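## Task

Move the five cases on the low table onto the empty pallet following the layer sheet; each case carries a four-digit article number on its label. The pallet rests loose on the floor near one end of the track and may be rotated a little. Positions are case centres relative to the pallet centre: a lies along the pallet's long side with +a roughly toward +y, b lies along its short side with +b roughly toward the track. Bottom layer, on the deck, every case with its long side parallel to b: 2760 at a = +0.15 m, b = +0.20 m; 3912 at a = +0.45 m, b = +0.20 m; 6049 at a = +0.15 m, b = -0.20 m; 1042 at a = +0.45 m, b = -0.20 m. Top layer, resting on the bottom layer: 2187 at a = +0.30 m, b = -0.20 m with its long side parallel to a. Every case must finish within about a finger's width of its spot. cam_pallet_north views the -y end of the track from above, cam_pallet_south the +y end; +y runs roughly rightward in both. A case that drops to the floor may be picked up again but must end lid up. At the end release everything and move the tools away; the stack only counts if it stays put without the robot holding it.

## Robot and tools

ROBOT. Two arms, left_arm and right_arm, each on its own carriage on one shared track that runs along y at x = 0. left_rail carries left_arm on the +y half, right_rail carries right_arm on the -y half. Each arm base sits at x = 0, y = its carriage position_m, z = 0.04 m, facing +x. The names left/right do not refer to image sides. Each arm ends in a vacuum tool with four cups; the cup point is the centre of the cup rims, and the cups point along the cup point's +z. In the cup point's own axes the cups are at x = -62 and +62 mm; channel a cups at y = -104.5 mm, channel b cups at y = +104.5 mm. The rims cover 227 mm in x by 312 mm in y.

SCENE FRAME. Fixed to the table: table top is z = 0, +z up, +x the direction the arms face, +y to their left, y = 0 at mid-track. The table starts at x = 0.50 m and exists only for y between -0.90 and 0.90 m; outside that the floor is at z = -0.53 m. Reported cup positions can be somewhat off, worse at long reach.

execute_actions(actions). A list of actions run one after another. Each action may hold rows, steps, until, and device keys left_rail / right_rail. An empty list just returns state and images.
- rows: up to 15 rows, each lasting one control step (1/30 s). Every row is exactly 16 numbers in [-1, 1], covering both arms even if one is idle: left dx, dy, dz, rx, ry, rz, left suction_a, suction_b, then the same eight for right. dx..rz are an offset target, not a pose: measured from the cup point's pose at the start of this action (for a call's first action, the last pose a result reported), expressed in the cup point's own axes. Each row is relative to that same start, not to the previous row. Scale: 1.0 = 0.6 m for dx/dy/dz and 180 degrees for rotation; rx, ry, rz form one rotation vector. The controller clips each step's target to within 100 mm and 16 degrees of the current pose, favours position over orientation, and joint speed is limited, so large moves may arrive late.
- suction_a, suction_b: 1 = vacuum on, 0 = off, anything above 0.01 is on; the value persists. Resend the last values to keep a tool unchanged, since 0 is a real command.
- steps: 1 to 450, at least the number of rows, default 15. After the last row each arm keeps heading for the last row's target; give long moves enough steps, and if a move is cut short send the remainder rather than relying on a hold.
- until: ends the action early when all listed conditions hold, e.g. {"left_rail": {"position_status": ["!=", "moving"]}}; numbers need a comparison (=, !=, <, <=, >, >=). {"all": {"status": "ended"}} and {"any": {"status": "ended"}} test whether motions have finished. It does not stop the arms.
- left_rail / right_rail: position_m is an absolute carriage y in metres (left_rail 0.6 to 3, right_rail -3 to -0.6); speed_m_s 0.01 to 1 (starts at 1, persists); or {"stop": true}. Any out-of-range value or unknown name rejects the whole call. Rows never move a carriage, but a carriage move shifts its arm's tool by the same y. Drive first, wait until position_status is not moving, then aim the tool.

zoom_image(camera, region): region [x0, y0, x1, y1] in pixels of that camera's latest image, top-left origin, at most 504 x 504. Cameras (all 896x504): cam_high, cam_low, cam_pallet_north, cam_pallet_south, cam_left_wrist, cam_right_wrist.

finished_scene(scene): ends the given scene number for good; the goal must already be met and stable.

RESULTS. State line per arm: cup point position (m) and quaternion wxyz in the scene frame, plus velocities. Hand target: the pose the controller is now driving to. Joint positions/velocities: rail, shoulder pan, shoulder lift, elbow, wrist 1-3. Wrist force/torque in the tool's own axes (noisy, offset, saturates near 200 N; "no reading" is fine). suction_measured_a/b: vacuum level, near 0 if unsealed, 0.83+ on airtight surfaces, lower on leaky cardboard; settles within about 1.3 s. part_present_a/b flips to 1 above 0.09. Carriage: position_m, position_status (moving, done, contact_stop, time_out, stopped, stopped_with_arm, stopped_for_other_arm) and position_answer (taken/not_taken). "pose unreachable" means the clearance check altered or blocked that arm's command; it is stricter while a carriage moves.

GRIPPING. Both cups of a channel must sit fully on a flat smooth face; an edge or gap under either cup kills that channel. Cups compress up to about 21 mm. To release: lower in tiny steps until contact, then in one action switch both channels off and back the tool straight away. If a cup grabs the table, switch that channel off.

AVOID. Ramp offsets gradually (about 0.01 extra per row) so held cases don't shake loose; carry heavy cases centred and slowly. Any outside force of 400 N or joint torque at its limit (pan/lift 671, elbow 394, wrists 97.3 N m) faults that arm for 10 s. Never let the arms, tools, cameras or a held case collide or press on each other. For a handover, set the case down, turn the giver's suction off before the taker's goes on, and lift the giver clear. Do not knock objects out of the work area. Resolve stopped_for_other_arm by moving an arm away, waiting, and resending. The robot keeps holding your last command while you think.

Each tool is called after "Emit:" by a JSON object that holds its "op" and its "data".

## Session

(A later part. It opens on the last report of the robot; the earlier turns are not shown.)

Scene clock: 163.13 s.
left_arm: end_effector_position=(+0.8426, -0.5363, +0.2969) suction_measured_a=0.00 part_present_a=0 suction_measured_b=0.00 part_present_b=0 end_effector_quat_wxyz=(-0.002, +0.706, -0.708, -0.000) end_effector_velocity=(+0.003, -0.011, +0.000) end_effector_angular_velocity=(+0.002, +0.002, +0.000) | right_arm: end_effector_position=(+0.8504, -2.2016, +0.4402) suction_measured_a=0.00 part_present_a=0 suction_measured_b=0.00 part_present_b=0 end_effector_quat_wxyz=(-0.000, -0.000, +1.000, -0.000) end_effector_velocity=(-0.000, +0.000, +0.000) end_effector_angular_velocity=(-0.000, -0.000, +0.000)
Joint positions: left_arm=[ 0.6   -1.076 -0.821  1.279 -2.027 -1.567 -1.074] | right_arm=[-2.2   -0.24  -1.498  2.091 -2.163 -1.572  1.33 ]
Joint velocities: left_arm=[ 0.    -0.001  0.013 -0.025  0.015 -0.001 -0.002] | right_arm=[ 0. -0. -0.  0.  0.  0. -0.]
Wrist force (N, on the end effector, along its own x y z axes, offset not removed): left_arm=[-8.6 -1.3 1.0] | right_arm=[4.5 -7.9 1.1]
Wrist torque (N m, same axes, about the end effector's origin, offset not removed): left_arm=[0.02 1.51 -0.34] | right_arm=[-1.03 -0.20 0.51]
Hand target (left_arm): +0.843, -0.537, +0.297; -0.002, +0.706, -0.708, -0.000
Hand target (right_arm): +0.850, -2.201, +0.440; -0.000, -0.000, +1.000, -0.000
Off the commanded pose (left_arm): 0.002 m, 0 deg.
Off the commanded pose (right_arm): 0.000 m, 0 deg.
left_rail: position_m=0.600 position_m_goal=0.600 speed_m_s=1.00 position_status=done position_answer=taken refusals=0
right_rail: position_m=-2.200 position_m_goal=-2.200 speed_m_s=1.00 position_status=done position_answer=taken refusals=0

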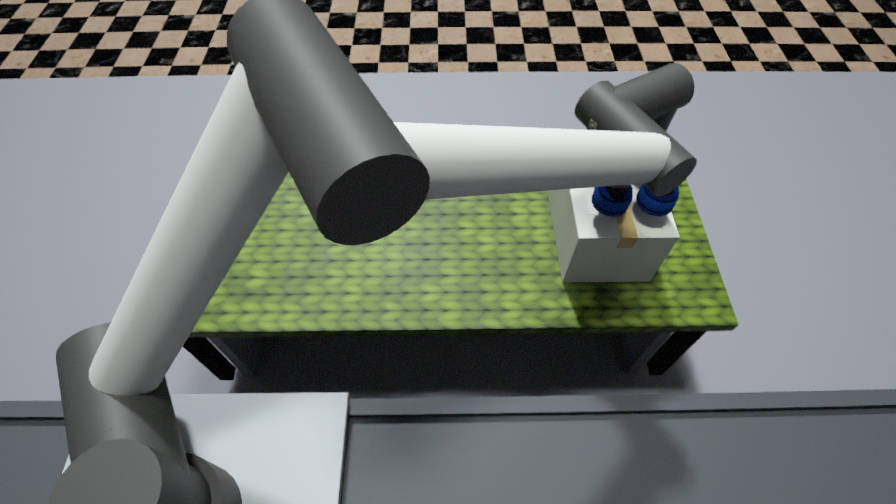

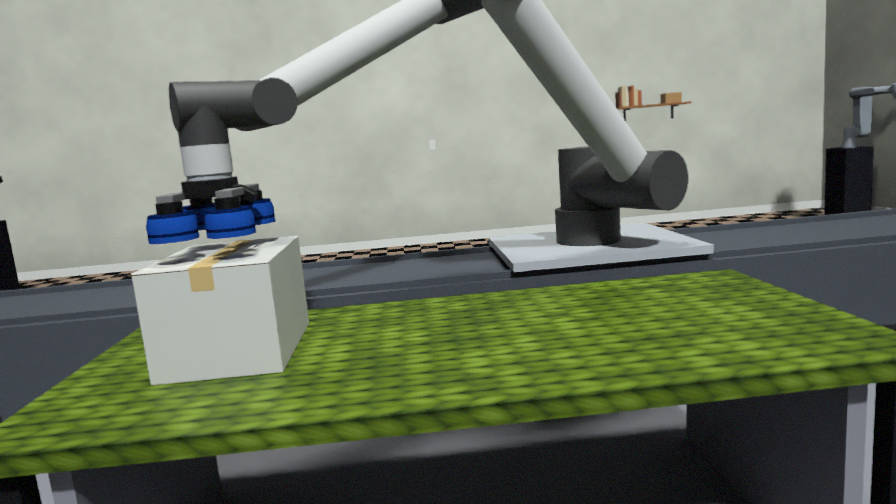

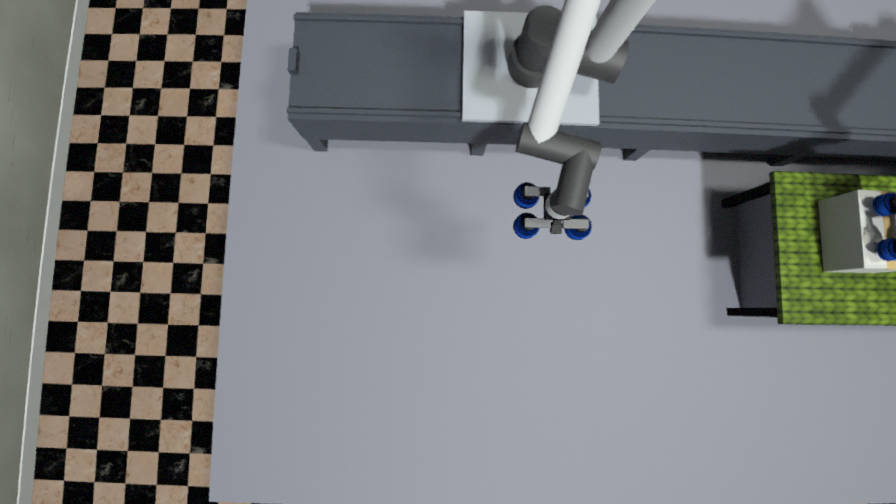

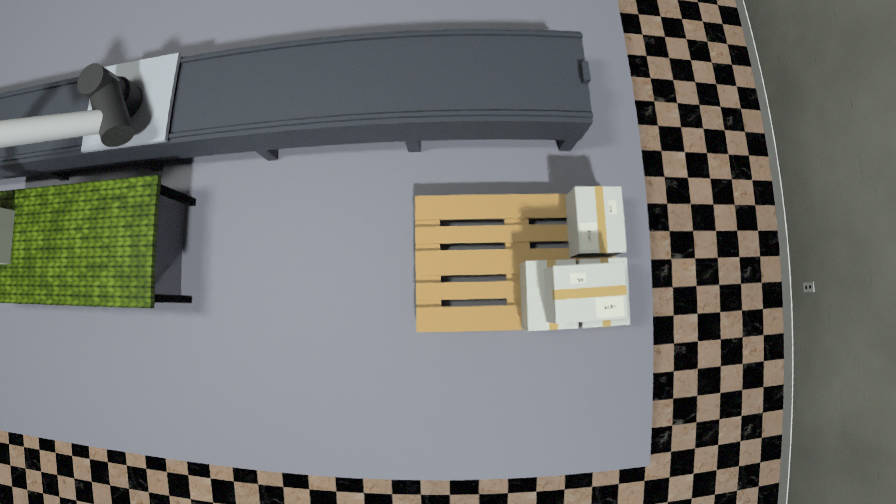

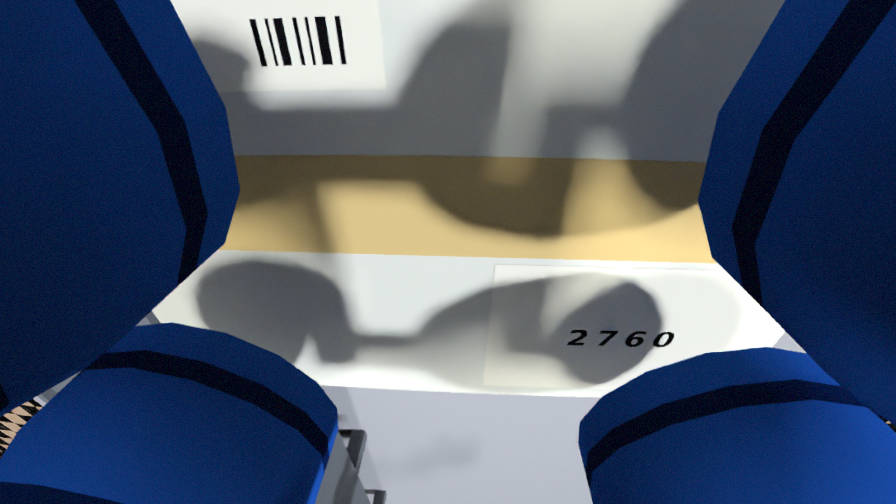

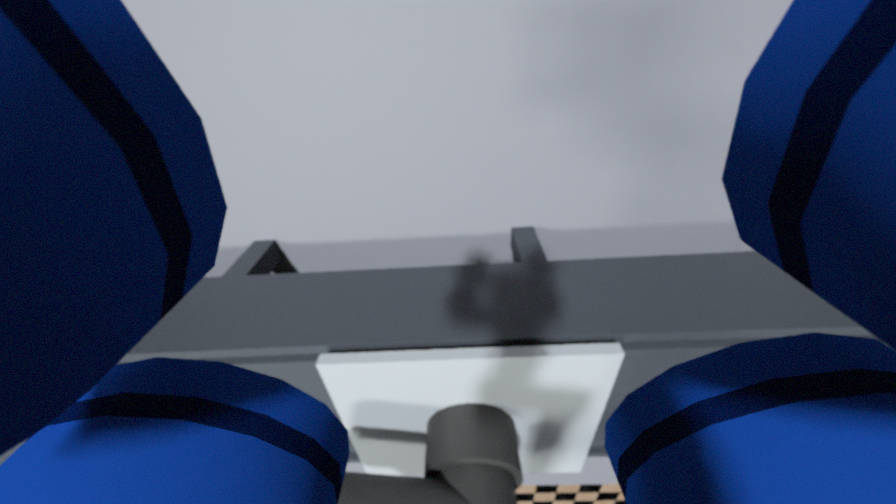

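Emit:
{"op": "execute_actions", "data": {"actions": [{"rows":[[-0.007,-0.009,0.05,-0.001,0.001,-0.0007,0,0,0,0,0,0,0,0,0,0],[-0.007,-0.009,0.099,-0.001,0.001,-0.0007,1,1,0,0,0,0,0,0,0,0]],"steps":22},{"rows":[[0,0,-0.04,0,0,0,1,1,0,0,0,0,0,0,0,0],[-0.02,0,-0.08,0,0,0,1,1,0,0,0,0,0,0,0,0],[-0.05,0,-0.08,0,0,0,1,1,0,0,0,0,0,0,0,0],[-0.1,0,-0.08,0,0,0,1,1,0,0,0,0,0,0,0,0],[-1,0.06,-0.08,0,0,0,1,1,0,0,0,0,0,0,0,0]],"left_rail":{"position_m":3.0},"steps":46},{"rows":[[-1,0,0.65,0,0,-0.003,1,1,0,0,0,0,0,0,0,0]],"steps":48}]}}

Scene clock: 172.63 s.
left_arm: end_effector_position=(+0.8114, +3.0589, -0.1046) suction_measured_a=0.91 part_present_a=1 suction_measured_b=0.91 part_present_b=1 end_effector_quat_wxyz=(+0.002, +0.711, -0.703, -0.000) end_effector_velocity=(+0.014, +0.032, -0.026) end_effector_angular_velocity=(-0.006, -0.006, -0.006) | right_arm: end_effector_position=(+0.8504, -2.2016, +0.4402) suction_measured_a=0.00 part_present_a=0 suction_measured_b=0.00 part_present_b=0 end_effector_quat_wxyz=(-0.000, -0.000, +1.000, -0.000) end_effector_velocity=(+0.000, -0.000, -0.000) end_effector_angular_velocity=(+0.000, +0.000, -0.000)
Joint positions: left_arm=[ 3.    -0.176 -0.828  2.334 -3.075 -1.574 -0.187] | right_arm=[-2.2   -0.24  -1.498  2.091 -2.163 -1.572  1.33 ]
Joint velocities: left_arm=[ 0.     0.044  0.044 -0.026 -0.025 -0.004  0.05 ] | right_arm=[ 0. -0.  0. -0.  0.  0. -0.]
Wrist force (N, on the end effector, along its own x y z axes, offset not removed): left_arm=[-0.5 4.9 -19.6] | right_arm=[1.9 1.7 2.3]
Wrist torque (N m, same axes, about the end effector's origin, offset not removed): left_arm=[-0.64 -0.19 -0.15] | right_arm=[0.55 -0.12 0.29]
Hand target (left_arm): +0.813, +3.063, -0.107; +0.002, +0.711, -0.704, +0.000
Hand target (right_arm): +0.850, -2.201, +0.440; -0.000, -0.000, +1.000, -0.000
Off the commanded pose (left_arm): 0.005 m, 0 deg.
Off the commanded pose (right_arm): 0.000 m, 0 deg.
left_rail: position_m=3.000 position_m_goal=3.000 speed_m_s=1.00 position_status=done position_answer=taken refusals=0
right_rail: position_m=-2.200 position_m_goal=-2.200 speed_m_s=1.00 position_status=done position_answer=taken refusals=0

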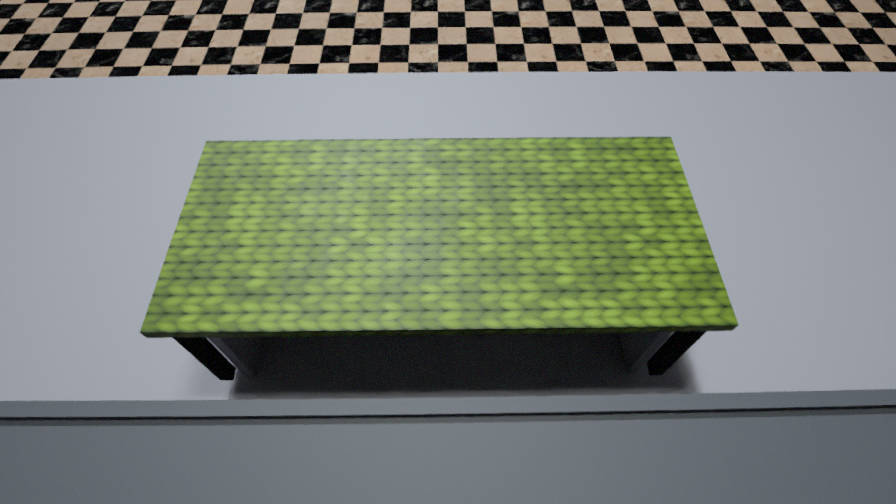

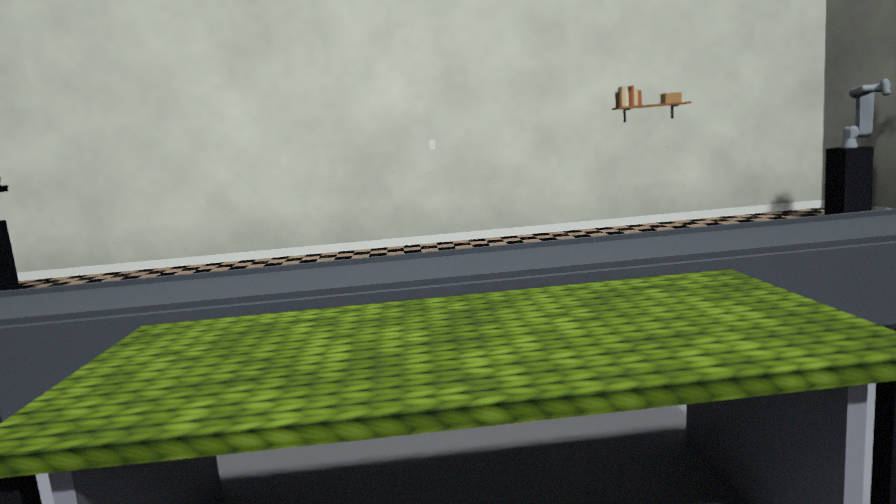

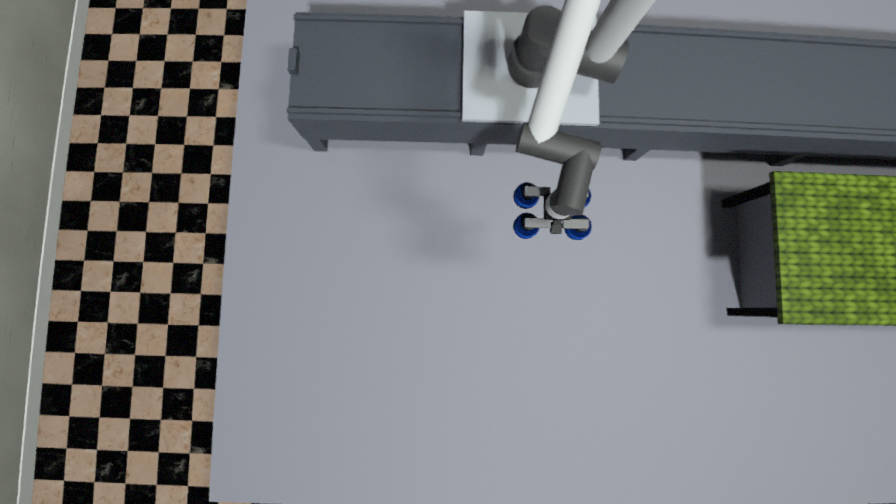

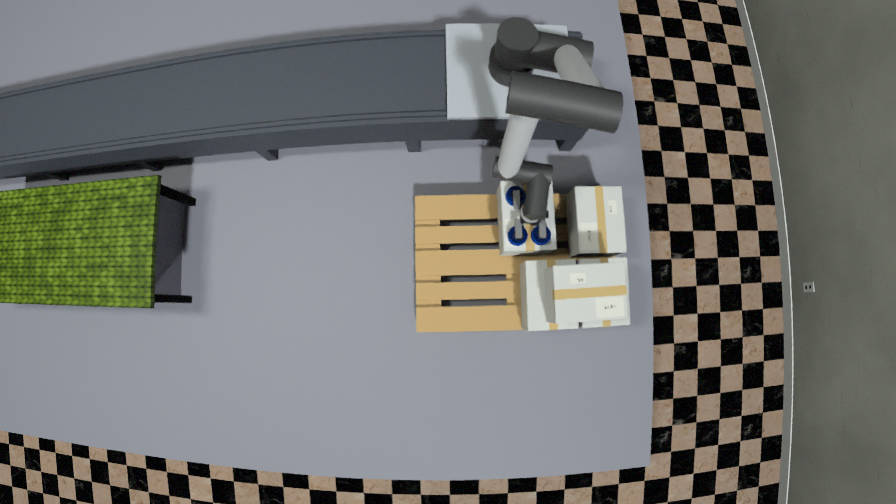

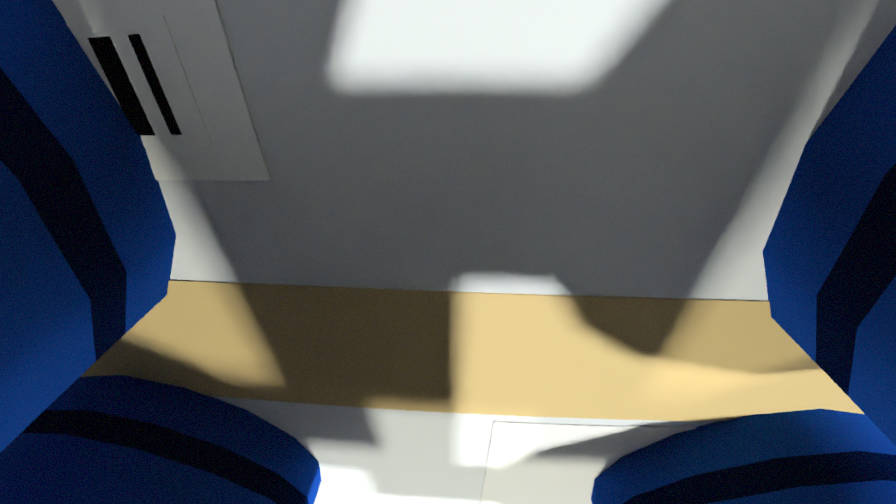

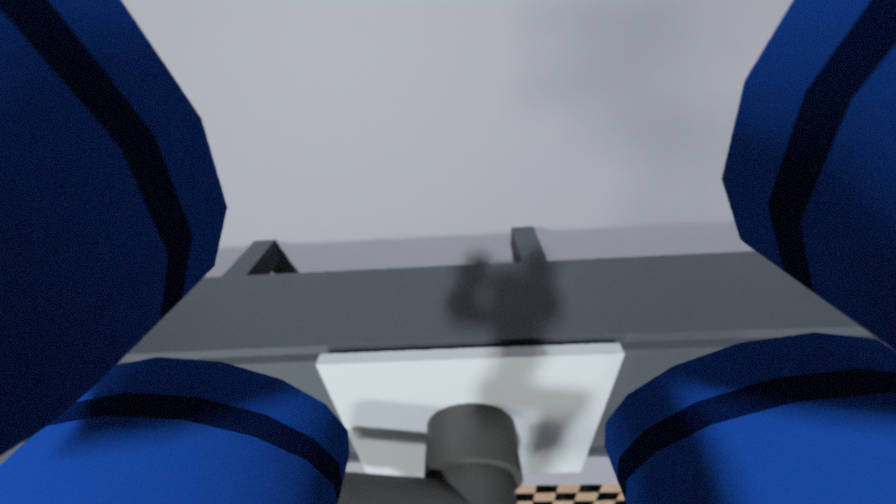

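Emit:
{"op": "execute_actions", "data": {"actions": [{"rows":[[-0.202,-0.0365,0.0925,0,-0.0008,0.0005,1,1,0,0,0,0,0,0,0,0]],"steps":26},{"rows":[[0,0,-0.1,0,0,0,0,0,0,0,0,0,0,0,0,0]],"steps":13},{"rows":[[0.3,0.1,-0.6,0,0,0,0,0,0,0,0,0,0,0,0,0]],"left_rail":{"position_m":2.3},"steps":38}]}}

Emit:
{"op": "zoom_image", "data": {"camera": "cam_pallet_south", "region": [485, 175, 645, 340]}}

Scene clock: 179.10 s.
left_arm: end_effector_position=(+0.7738, +2.3001, +0.2561) suction_measured_a=0.00 part_present_a=0 suction_measured_b=0.00 part_present_b=0 end_effector_quat_wxyz=(+0.001, +0.710, -0.704, -0.001) end_effector_velocity=(-0.002, -0.002, +0.007) end_effector_angular_velocity=(+0.002, +0.003, +0.002) | right_arm: end_effector_position=(+0.8504, -2.2016, +0.4402) suction_measured_a=0.00 part_present_a=0 suction_measured_b=0.00 part_present_b=0 end_effector_quat_wxyz=(-0.000, -0.000, +1.000, -0.000) end_effector_velocity=(-0.000, +0.000, +0.000) end_effector_angular_velocity=(-0.000, -0.000, +0.000)
Joint positions: left_arm=[ 2.3   -0.262 -1.398  2.32  -2.491 -1.571 -0.271] | right_arm=[-2.2   -0.24  -1.498  2.091 -2.163 -1.572  1.33 ]
Joint velocities: left_arm=[ 0.    -0.003 -0.01  -0.003  0.017  0.001 -0.005] | right_arm=[ 0. -0. -0.  0. -0.  0. -0.]
Wrist force (N, on the end effector, along its own x y z axes, offset not removed): left_arm=[-7.8 -2.9 11.0] | right_arm=[6.1 -0.7 -0.5]
Wrist torque (N m, same axes, about the end effector's origin, offset not removed): left_arm=[-0.18 1.42 0.01] | right_arm=[0.12 -0.38 0.38]
Hand target (left_arm): +0.774, +2.300, +0.257; +0.001, +0.710, -0.704, -0.001
Hand target (right_arm): +0.850, -2.201, +0.440; -0.000, -0.000, +1.000, -0.000
Off the commanded pose (left_arm): 0.001 m, 0 deg.
Off the commanded pose (right_arm): 0.000 m, 0 deg.
left_rail: position_m=2.300 position_m_goal=2.300 speed_m_s=1.00 position_status=done position_answer=taken refusals=0
right_rail: position_m=-2.200 position_m_goal=-2.200 speed_m_s=1.00 position_status=done position_answer=taken refusals=0

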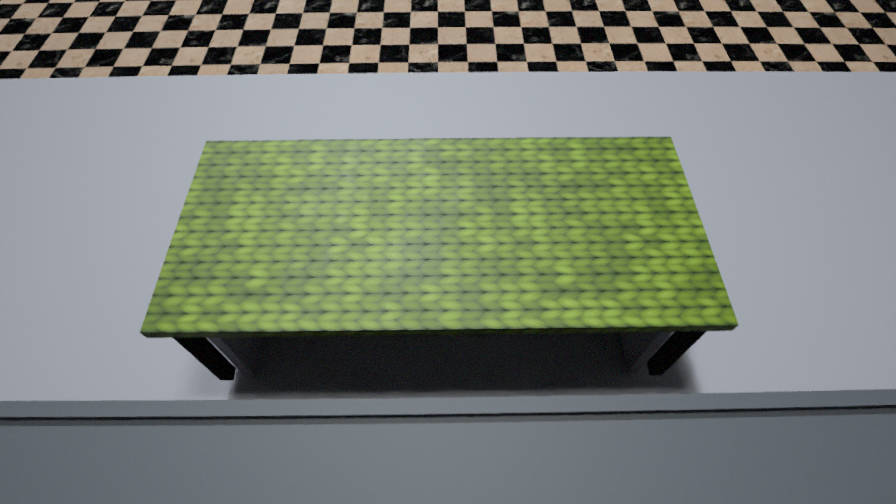

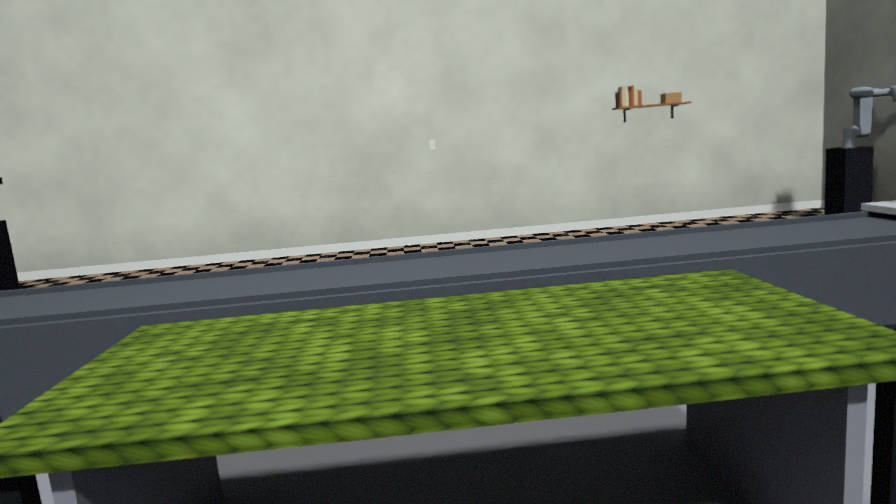

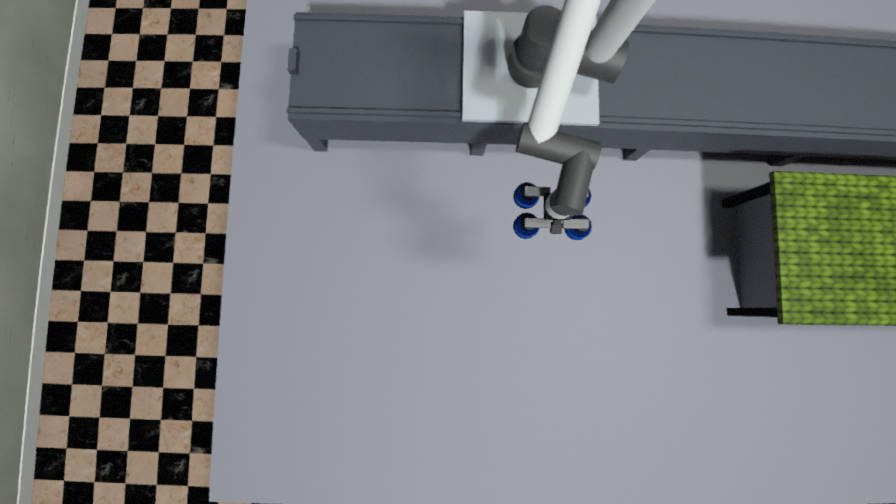

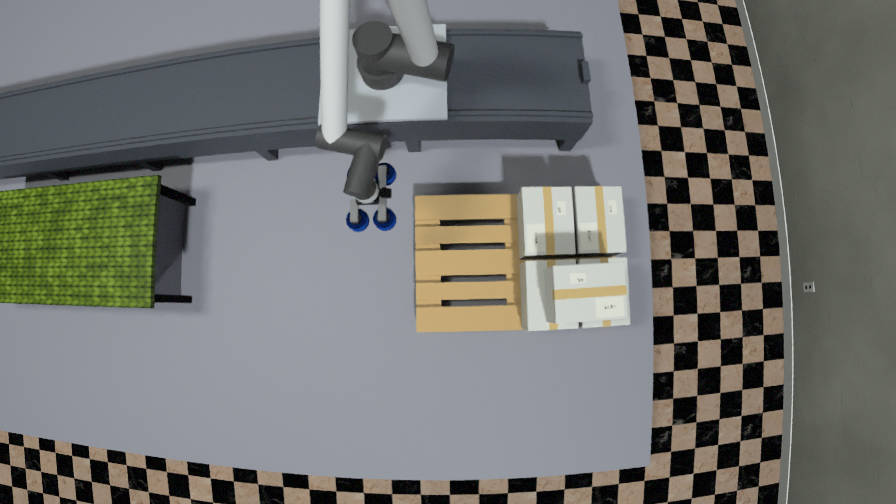

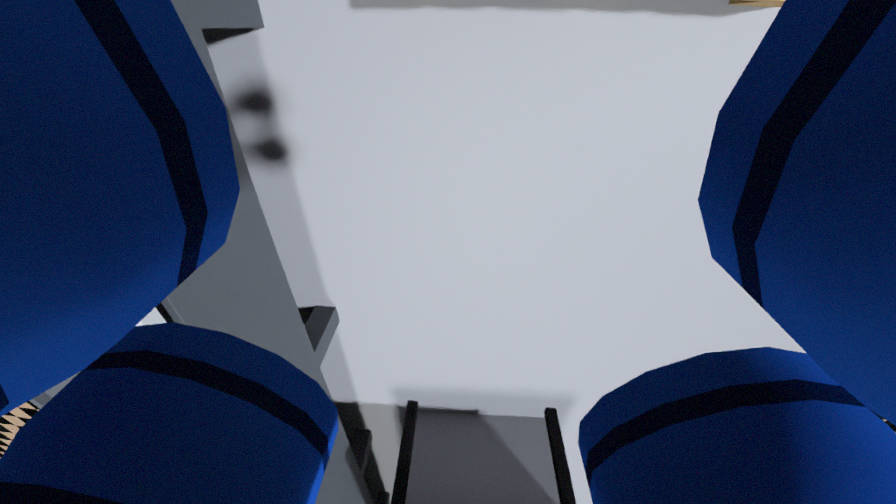

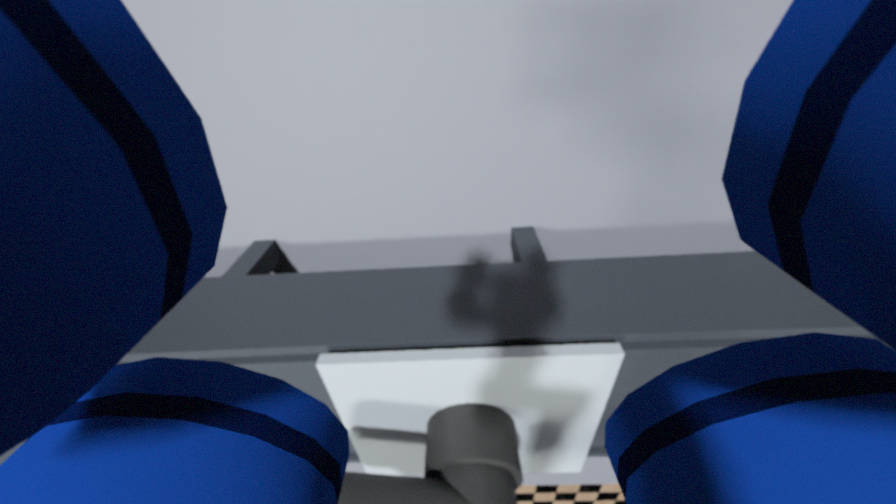

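Region (485, 175, 645, 340) of cam_pallet_south's 896x504 image, scaled by 3.055, with more detail than that image has; it fills the left 489 columns of this view, and the rest is white.

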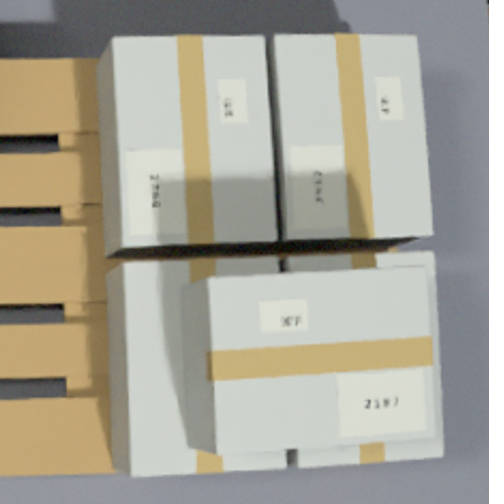

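Emit:
{"op": "finished_scene", "data": {"scene": 1}}

The scene is finished: the task was done.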